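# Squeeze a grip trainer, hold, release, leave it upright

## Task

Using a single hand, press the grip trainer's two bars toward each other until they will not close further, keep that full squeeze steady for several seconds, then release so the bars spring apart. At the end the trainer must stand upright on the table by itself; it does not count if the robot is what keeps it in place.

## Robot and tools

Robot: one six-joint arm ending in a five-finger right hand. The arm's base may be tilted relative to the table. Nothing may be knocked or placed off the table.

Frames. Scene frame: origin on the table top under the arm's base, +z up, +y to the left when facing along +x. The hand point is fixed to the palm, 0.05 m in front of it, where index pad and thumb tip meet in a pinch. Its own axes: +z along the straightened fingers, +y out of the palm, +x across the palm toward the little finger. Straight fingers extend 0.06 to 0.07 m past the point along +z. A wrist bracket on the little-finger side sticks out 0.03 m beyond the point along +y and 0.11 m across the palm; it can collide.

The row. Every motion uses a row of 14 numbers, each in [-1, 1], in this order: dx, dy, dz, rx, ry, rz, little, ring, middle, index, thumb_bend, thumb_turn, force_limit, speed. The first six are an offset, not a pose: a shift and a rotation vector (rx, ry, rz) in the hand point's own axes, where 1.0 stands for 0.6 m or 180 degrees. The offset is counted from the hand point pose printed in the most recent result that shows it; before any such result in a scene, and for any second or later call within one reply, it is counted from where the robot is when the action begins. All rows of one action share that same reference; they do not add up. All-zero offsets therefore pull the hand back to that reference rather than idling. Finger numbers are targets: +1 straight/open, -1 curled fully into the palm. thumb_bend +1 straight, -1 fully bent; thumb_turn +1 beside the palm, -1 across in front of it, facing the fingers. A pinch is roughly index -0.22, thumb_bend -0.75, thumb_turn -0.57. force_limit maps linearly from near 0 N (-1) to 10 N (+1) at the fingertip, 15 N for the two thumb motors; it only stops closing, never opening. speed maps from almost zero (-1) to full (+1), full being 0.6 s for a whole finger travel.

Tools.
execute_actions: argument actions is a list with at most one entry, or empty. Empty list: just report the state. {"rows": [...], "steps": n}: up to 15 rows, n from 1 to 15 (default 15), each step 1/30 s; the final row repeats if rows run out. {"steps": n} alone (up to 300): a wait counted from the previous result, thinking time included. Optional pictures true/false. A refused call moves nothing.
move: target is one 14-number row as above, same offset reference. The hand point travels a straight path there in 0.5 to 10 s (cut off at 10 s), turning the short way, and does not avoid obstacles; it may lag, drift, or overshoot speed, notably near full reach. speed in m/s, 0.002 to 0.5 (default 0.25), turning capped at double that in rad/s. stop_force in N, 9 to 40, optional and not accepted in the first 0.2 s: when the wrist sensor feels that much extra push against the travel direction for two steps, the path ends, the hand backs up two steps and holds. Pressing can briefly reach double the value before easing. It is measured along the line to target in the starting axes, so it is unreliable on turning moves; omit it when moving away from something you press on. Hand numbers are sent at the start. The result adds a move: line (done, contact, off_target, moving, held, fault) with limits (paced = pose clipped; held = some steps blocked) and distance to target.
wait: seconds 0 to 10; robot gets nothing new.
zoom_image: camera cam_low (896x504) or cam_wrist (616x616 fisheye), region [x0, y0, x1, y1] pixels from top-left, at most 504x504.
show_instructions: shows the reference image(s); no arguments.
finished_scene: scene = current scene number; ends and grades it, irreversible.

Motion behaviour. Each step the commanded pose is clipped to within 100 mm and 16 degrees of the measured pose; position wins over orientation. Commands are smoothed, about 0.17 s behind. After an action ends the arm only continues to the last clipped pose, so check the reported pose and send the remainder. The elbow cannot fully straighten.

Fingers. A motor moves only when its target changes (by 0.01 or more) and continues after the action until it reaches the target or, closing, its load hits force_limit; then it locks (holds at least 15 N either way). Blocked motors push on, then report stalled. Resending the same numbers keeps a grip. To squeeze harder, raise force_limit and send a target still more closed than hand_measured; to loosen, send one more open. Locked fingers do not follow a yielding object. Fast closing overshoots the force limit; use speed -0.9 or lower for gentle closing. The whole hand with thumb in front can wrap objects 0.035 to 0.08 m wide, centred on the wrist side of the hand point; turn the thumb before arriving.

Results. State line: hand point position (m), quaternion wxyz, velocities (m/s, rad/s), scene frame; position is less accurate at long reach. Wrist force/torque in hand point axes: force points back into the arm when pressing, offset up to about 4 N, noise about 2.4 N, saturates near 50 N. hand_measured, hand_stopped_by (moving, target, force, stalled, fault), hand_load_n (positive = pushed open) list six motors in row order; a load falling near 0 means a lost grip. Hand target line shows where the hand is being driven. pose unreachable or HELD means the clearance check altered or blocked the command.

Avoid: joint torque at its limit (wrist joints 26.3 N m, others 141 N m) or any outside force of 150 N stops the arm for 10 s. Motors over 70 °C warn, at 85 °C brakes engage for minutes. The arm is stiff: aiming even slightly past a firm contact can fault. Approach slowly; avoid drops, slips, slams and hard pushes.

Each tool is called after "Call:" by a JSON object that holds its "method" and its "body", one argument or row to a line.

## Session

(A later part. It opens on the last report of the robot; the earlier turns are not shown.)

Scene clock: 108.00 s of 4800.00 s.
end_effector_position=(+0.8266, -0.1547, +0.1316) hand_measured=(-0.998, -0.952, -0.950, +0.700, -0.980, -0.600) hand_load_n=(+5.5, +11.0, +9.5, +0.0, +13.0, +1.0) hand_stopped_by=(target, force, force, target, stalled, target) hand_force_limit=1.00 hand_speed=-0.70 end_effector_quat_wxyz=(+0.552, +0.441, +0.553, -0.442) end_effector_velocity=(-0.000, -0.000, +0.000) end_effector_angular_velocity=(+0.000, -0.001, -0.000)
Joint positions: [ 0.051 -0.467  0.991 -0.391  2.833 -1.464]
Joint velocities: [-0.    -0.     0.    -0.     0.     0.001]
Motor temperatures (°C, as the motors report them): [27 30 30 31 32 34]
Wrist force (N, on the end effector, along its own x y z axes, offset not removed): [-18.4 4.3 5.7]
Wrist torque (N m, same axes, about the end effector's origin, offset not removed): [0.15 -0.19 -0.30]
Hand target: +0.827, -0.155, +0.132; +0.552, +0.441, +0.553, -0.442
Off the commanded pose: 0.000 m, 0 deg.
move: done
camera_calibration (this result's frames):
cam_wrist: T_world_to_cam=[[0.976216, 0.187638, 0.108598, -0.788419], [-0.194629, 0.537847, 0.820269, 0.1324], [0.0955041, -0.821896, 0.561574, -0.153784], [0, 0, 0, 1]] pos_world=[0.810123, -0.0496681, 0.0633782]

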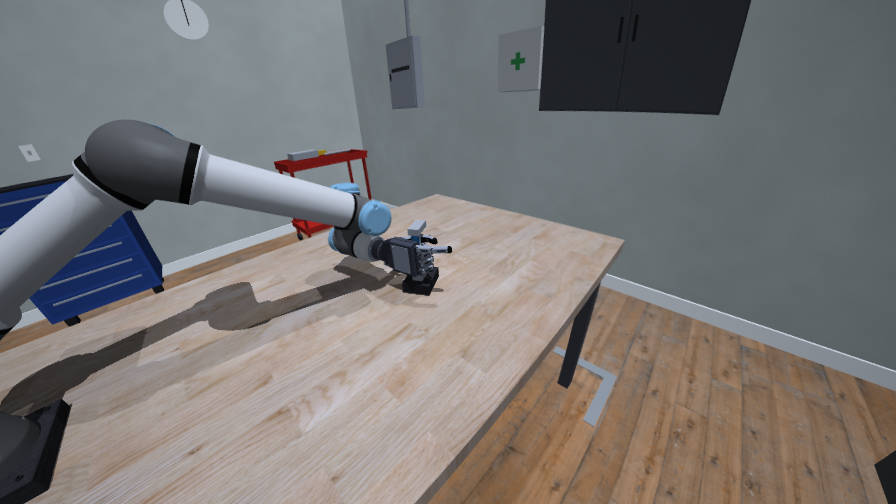

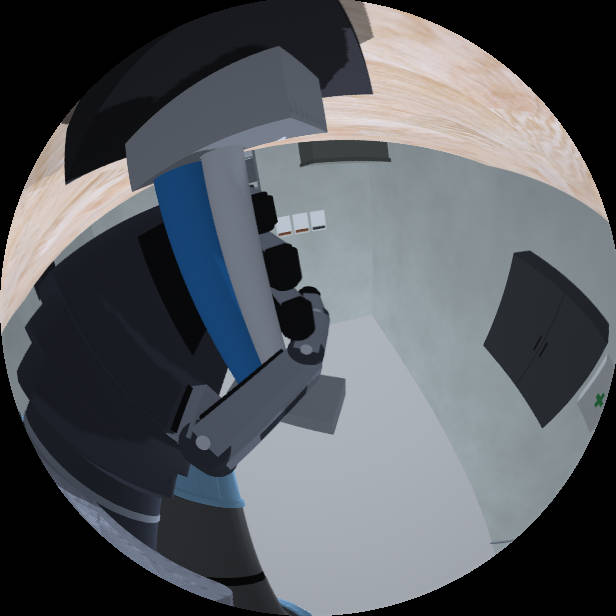

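Call:
{"method": "wait", "body": {
  "seconds": 6
}}

Call:
{"method": "move", "body": {
  "target": [0,0,0,0,0,0,1,1,1,1,1,-0.6,1,-0.5]
}}

Call:
{"method": "move", "body": {
  "target": [0,-0.1,-0.03,0,0,0,1,1,1,1,1,1,1,0.5],
  "speed": 0.03
}}

Scene clock: 120.37 s of 4800.00 s.
end_effector_position=(+0.8266, -0.1547, +0.1316) hand_measured=(-0.998, -0.952, -0.950, +0.700, -0.980, -0.600) hand_load_n=(+5.5, +11.0, +9.5, +0.0, +13.0, +1.0) hand_stopped_by=(target, force, force, target, stalled, target) hand_force_limit=1.00 hand_speed=-0.70 end_effector_quat_wxyz=(+0.552, +0.441, +0.553, -0.442) end_effector_velocity=(+0.000, +0.000, +0.000) end_effector_angular_velocity=(-0.000, +0.001, +0.000)
Joint positions: [ 0.051 -0.467  0.991 -0.391  2.833 -1.464]
Joint velocities: [ 0.    -0.    -0.    -0.    -0.    -0.002]
Motor temperatures (°C, as the motors report them): [27 30 30 31 32 34]
Wrist force (N, on the end effector, along its own x y z axes, offset not removed): [-16.3 6.9 1.9]
Wrist torque (N m, same axes, about the end effector's origin, offset not removed): [0.77 -0.30 0.12]
Hand target: +0.827, -0.155, +0.132; +0.552, +0.441, +0.553, -0.442
Off the commanded pose: 0.000 m, 0 deg.
Steps of this call (steps 1 to 90: nothing new was sent; then 9.37 s passed at rest). Readings (end_effector_position | what the end effector reports):
1: (+0.8266, -0.1547, +0.1316) | hand_measured=(-0.998, -0.952, -0.950, +0.700, -0.980, -0.600) hand_load_n=(+5.5, +11.0, +9.5, +0.0, +13.0, +1.0) hand_stopped_by=(target, force, force, target, stalled, target) hand_force_limit=1.00 hand_speed=-0.70
2: (+0.8266, -0.1547, +0.1316) | hand_measured=(-0.998, -0.952, -0.950, +0.700, -0.980, -0.600) hand_load_n=(+5.5, +11.0, +9.5, +0.0, +13.0, +1.0) hand_stopped_by=(target, force, force, target, stalled, target) hand_force_limit=1.00 hand_speed=-0.70
4: (+0.8266, -0.1547, +0.1316) | hand_measured=(-0.998, -0.952, -0.950, +0.700, -0.980, -0.600) hand_load_n=(+5.5, +11.0, +9.5, +0.0, +13.0, +1.0) hand_stopped_by=(target, force, force, target, stalled, target) hand_force_limit=1.00 hand_speed=-0.70
8: (+0.8266, -0.1547, +0.1316) | hand_measured=(-0.998, -0.952, -0.950, +0.700, -0.980, -0.600) hand_load_n=(+5.5, +11.0, +9.5, +0.0, +13.0, +1.0) hand_stopped_by=(target, force, force, target, stalled, target) hand_force_limit=1.00 hand_speed=-0.70
90: the state above
camera_calibration (this result's frames):
cam_wrist: T_world_to_cam=[[0.976216, 0.187638, 0.108598, -0.788419], [-0.194629, 0.537847, 0.820269, 0.1324], [0.0955044, -0.821896, 0.561574, -0.153784], [0, 0, 0, 1]] pos_world=[0.810123, -0.0496682, 0.063378]

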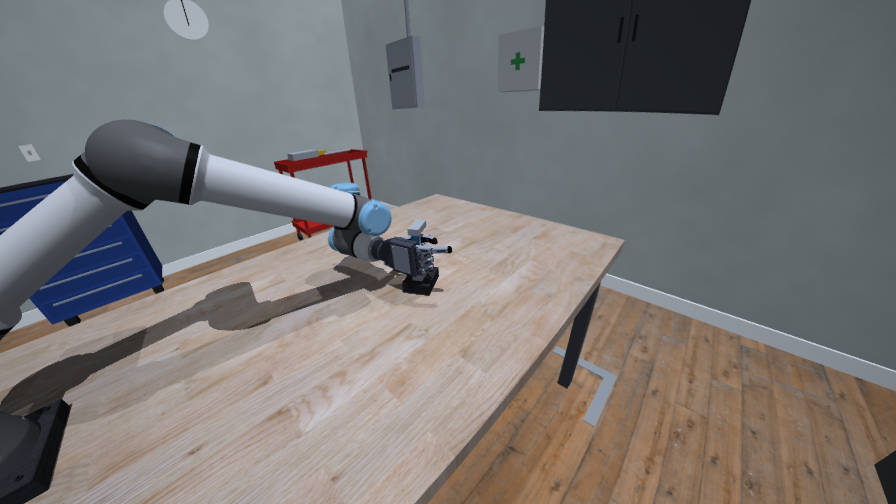

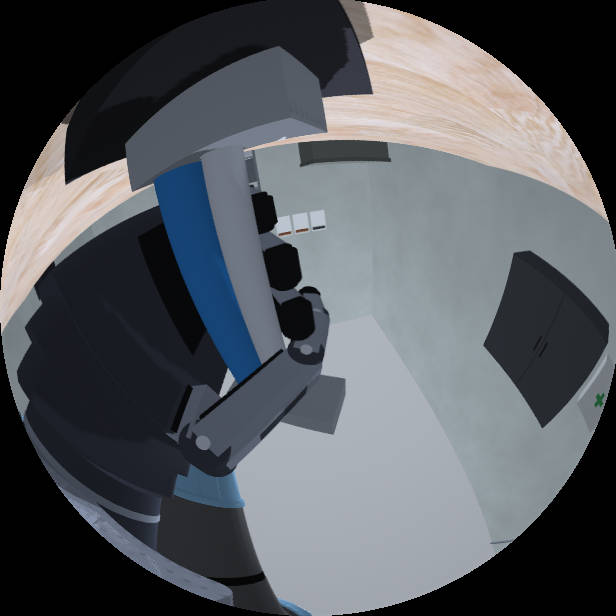

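Scene clock: 124.43 s of 4800.00 s.
end_effector_position=(+0.8266, -0.1547, +0.1316) hand_measured=(+1.000, +1.000, +1.000, +1.000, +1.000, -0.600) hand_load_n=(+0.0, +0.0, +0.0, +0.0, +0.0, +0.0) hand_stopped_by=(target, target, target, target, target, target) hand_force_limit=1.00 hand_speed=-0.50 end_effector_quat_wxyz=(+0.552, +0.441, +0.553, -0.442) end_effector_velocity=(-0.000, -0.000, -0.000) end_effector_angular_velocity=(+0.000, -0.001, -0.000)
Joint positions: [ 0.051 -0.467  0.991 -0.391  2.833 -1.464]
Joint velocities: [-0.     0.     0.    -0.     0.     0.001]
Motor temperatures (°C, as the motors report them): [27 30 30 31 32 34]
Wrist force (N, on the end effector, along its own x y z axes, offset not removed): [-0.4 0.9 3.6]
Wrist torque (N m, same axes, about the end effector's origin, offset not removed): [-0.23 0.00 -0.02]
Hand target: +0.827, -0.155, +0.132; +0.552, +0.441, +0.553, -0.442
Off the commanded pose: 0.000 m, 0 deg.
move: done
camera_calibration (this result's frames):
cam_wrist: T_world_to_cam=[[0.976218, 0.187637, 0.108583, -0.788416], [-0.194615, 0.537846, 0.820273, 0.132394], [0.0955129, -0.821897, 0.561572, -0.153787], [0, 0, 0, 1]] pos_world=[0.810121, -0.0496681, 0.0633714]

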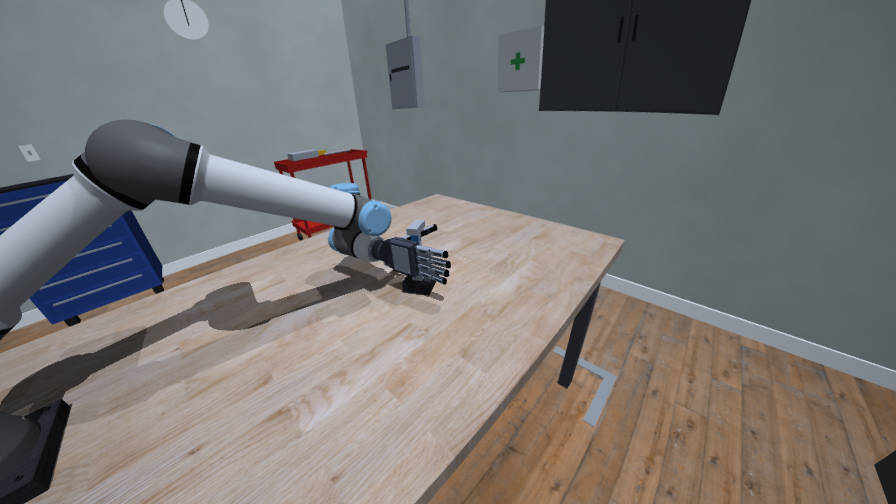

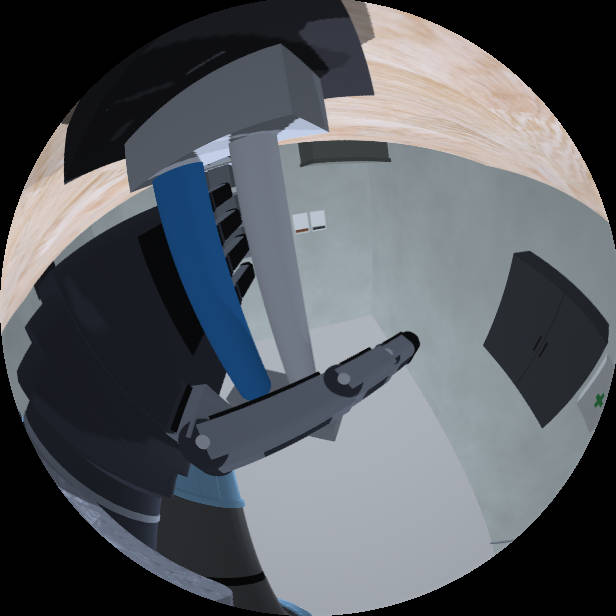

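Scene clock: 126.90 s of 4800.00 s.
end_effector_position=(+0.7644, -0.1504, +0.1317) hand_measured=(+1.000, +1.000, +1.000, +1.000, +1.000, +0.674) hand_load_n=(+0.0, +0.0, +0.0, +0.0, +0.5, -21.0) hand_stopped_by=(target, target, target, target, target, stalled) hand_force_limit=1.00 hand_speed=0.50 end_effector_quat_wxyz=(+0.552, +0.441, +0.553, -0.442) end_effector_velocity=(-0.002, +0.000, -0.000) end_effector_angular_velocity=(-0.001, +0.001, +0.000)
Joint positions: [ 0.05  -0.604  1.277 -0.54   2.832 -1.464]
Joint velocities: [-0.    -0.005  0.011 -0.009 -0.001 -0.004]
Motor temperatures (°C, as the motors report them): [27 30 30 31 32 34]
Wrist force (N, on the end effector, along its own x y z axes, offset not removed): [14.1 0.8 2.3]
Wrist torque (N m, same axes, about the end effector's origin, offset not removed): [-0.16 -0.67 -0.59]
Hand target: +0.764, -0.150, +0.132; +0.552, +0.441, +0.553, -0.442
Off the commanded pose: 0.000 m, 0 deg.
move: done
camera_calibration (this result's frames):
cam_wrist: T_world_to_cam=[[0.976236, 0.187543, 0.108585, -0.728558], [-0.194552, 0.537747, 0.820352, 0.117829], [0.0954605, -0.821983, 0.561455, -0.144332], [0, 0, 0, 1]] pos_world=[0.747947, -0.045365, 0.0634849]

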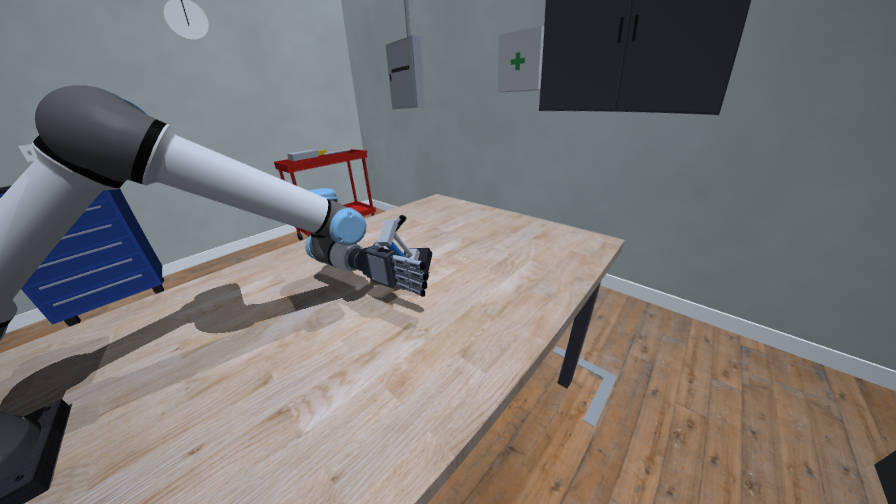

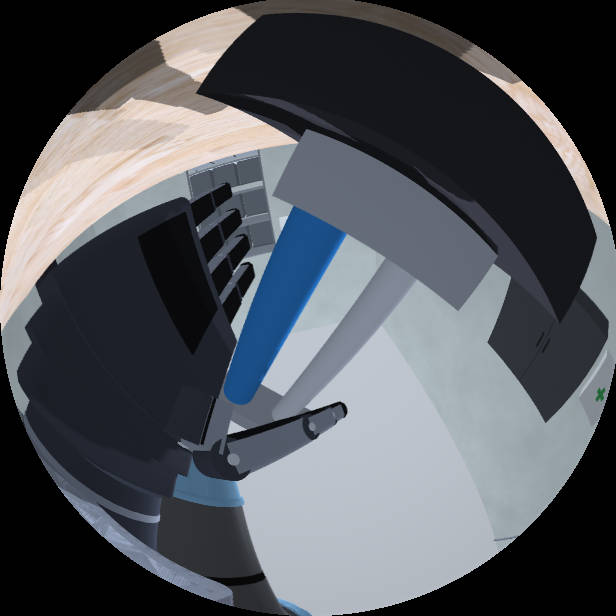

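Call:
{"method": "move", "body": {
  "target": [0,0.1,0.03,0,0,0,1,1,1,1,1,1,1,0.5],
  "speed": 0.015
}}

Scene clock: 138.03 s of 4800.00 s.
end_effector_position=(+0.8265, -0.1547, +0.1316) hand_measured=(+1.000, +1.000, +1.000, +1.000, +1.000, +0.674) hand_load_n=(+0.0, +0.0, +0.0, +0.0, +0.5, -20.5) hand_stopped_by=(target, target, target, target, target, stalled) hand_force_limit=1.00 hand_speed=0.50 end_effector_quat_wxyz=(+0.552, +0.441, +0.553, -0.442) end_effector_velocity=(+0.003, -0.000, +0.001) end_effector_angular_velocity=(+0.001, -0.002, -0.000)
Joint positions: [ 0.051 -0.467  0.992 -0.392  2.833 -1.464]
Joint velocities: [ 0.     0.007 -0.017  0.011  0.001  0.003]
Motor temperatures (°C, as the motors report them): [27 30 30 31 32 34]
Wrist force (N, on the end effector, along its own x y z axes, offset not removed): [12.9 0.5 -3.9]
Wrist torque (N m, same axes, about the end effector's origin, offset not removed): [0.46 -0.36 -0.51]
Hand target: +0.827, -0.155, +0.132; +0.552, +0.441, +0.553, -0.442
Off the commanded pose: 0.000 m, 0 deg.
After step 90, 3.70 s passed at rest.
move: done
camera_calibration (this result's frames):
cam_wrist: T_world_to_cam=[[0.97622, 0.187634, 0.10857, -0.788346], [-0.194603, 0.537847, 0.820275, 0.132379], [0.0955173, -0.821897, 0.561571, -0.153784], [0, 0, 0, 1]] pos_world=[0.81005, -0.0496737, 0.063364]

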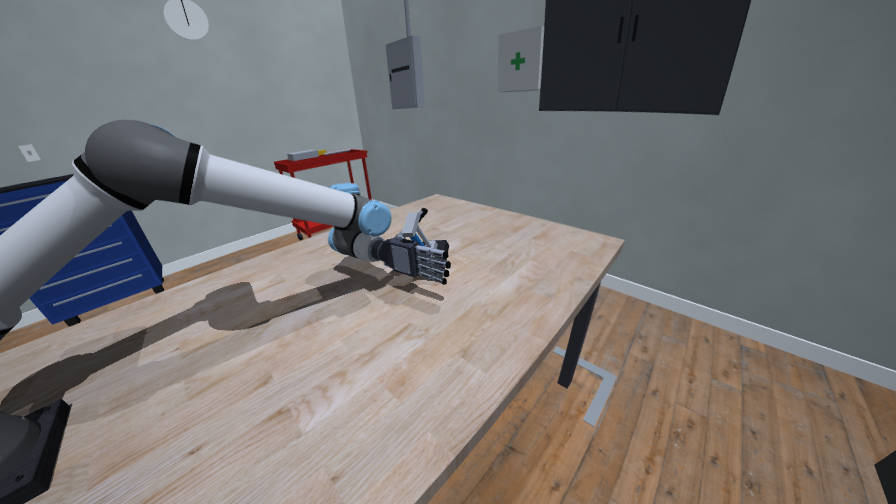

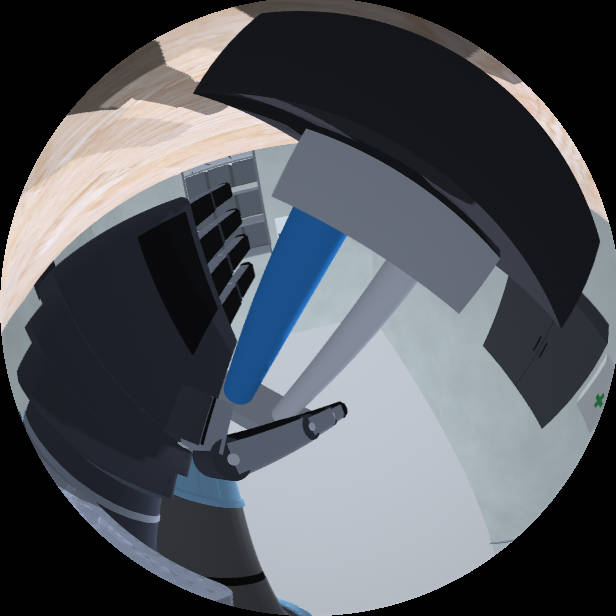

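It's carried by the thumb; turn the thumb back slowly to lower it.

Call:
{"method": "move", "body": {
  "target": [0,0,0,0,0,0,1,1,1,1,1,-0.8,1,-0.8]
}}

Scene clock: 146.47 s of 4800.00 s.
end_effector_position=(+0.8265, -0.1547, +0.1316) hand_measured=(+1.000, +1.000, +1.000, +1.000, +1.000, -0.800) hand_load_n=(+0.0, +0.0, +0.0, +0.0, +0.5, -1.5) hand_stopped_by=(target, target, target, target, target, target) hand_force_limit=1.00 hand_speed=-0.80 end_effector_quat_wxyz=(+0.552, +0.441, +0.553, -0.442) end_effector_velocity=(+0.000, +0.000, -0.000) end_effector_angular_velocity=(-0.000, +0.000, +0.000)
Joint positions: [ 0.051 -0.467  0.992 -0.392  2.833 -1.464]
Joint velocities: [ 0.  0. -0.  0. -0. -0.]
Motor temperatures (°C, as the motors report them): [27 30 30 31 32 34]
Wrist force (N, on the end effector, along its own x y z axes, offset not removed): [0.2 4.5 -1.6]
Wrist torque (N m, same axes, about the end effector's origin, offset not removed): [0.45 0.09 -0.01]
Hand target: +0.827, -0.155, +0.132; +0.552, +0.441, +0.553, -0.442
Off the commanded pose: 0.000 m, 0 deg.
move: done
camera_calibration (this result's frames):
cam_wrist: T_world_to_cam=[[0.976224, 0.187637, 0.108528, -0.788338], [-0.194569, 0.537842, 0.820286, 0.132368], [0.0955453, -0.8219, 0.561562, -0.153793], [0, 0, 0, 1]] pos_world=[0.810044, -0.049674, 0.0633413]

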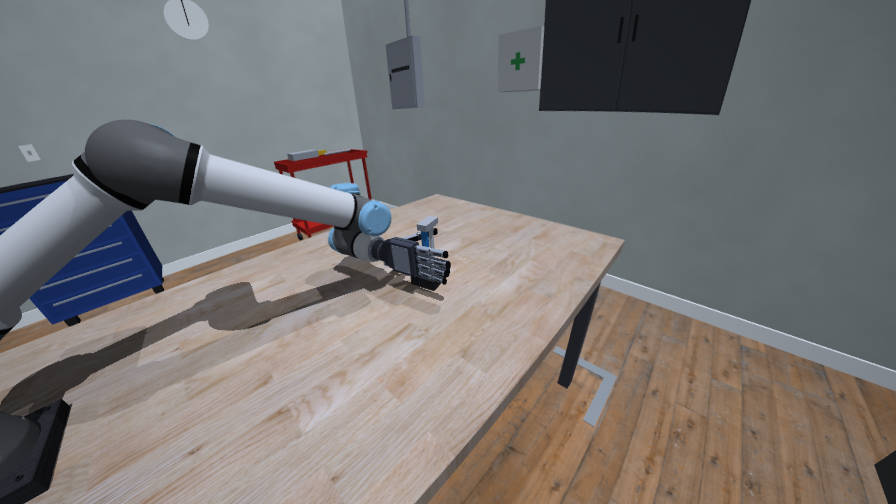

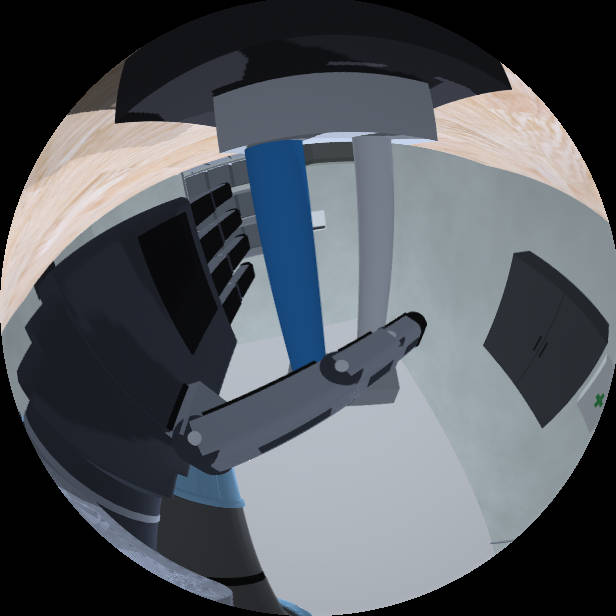

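Nearly upright, leaning lightly on the thumb. Back off along −z.

Call:
{"method": "move", "body": {
  "target": [0,0,-0.08,0,0,0,1,1,1,1,1,-1,1,-0.8],
  "speed": 0.015
}}

Scene clock: 160.90 s of 4800.00 s.
end_effector_position=(+0.8160, -0.1081, +0.1318) hand_measured=(+1.000, +1.000, +1.000, +1.000, +1.000, -1.000) hand_load_n=(+0.0, +0.0, +0.0, +0.0, +0.0, +0.0) hand_stopped_by=(target, target, target, target, target, target) hand_force_limit=1.00 hand_speed=-0.80 end_effector_quat_wxyz=(+0.552, +0.441, +0.553, -0.442) end_effector_velocity=(-0.000, +0.003, -0.000) end_effector_angular_velocity=(-0.000, +0.002, +0.000)
Joint positions: [ 0.116 -0.471  0.996 -0.358  2.898 -1.428]
Joint velocities: [ 0.004  0.001 -0.001  0.004  0.003  0.002]
Motor temperatures (°C, as the motors report them): [27 30 30 31 32 34]
Wrist force (N, on the end effector, along its own x y z axes, offset not removed): [-4.3 -1.9 -3.0]
Wrist torque (N m, same axes, about the end effector's origin, offset not removed): [-0.17 0.74 -0.27]
Hand target: +0.816, -0.108, +0.132; +0.552, +0.441, +0.553, -0.442
Off the commanded pose: 0.000 m, 0 deg.
After step 90, 7.97 s passed at rest.
move: done
camera_calibration (this result's frames):
cam_wrist: T_world_to_cam=[[0.976191, 0.187668, 0.108776, -0.786839], [-0.194796, 0.537856, 0.820222, 0.105318], [0.0954236, -0.821883, 0.561608, -0.114552], [0, 0, 0, 1]] pos_world=[0.799551, -0.00313013, 0.0635381]

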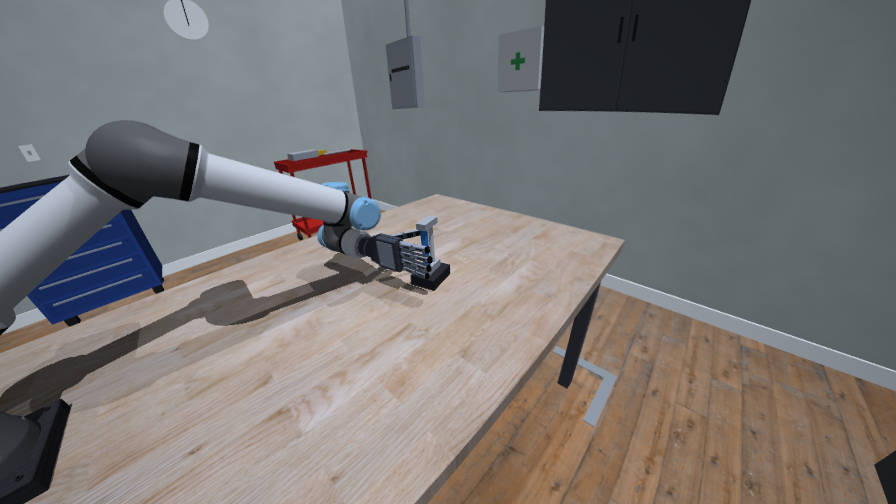

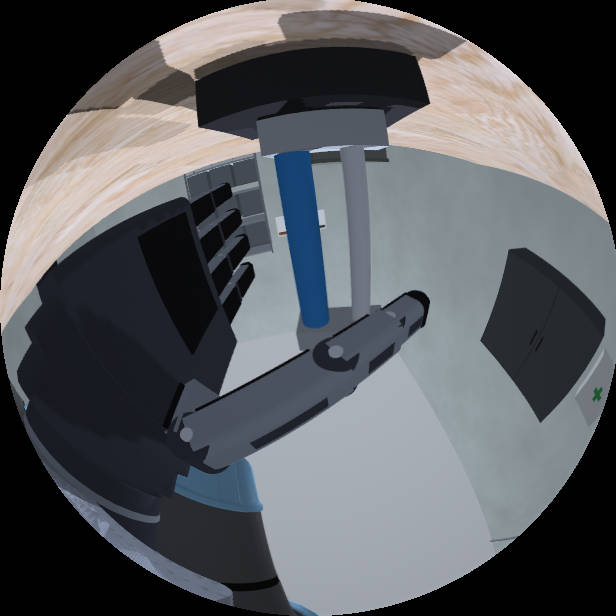

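Upright and free.

Call:
{"method": "finished_scene", "body": {
  "scene": 2
}}

The scene is finished: the task was done.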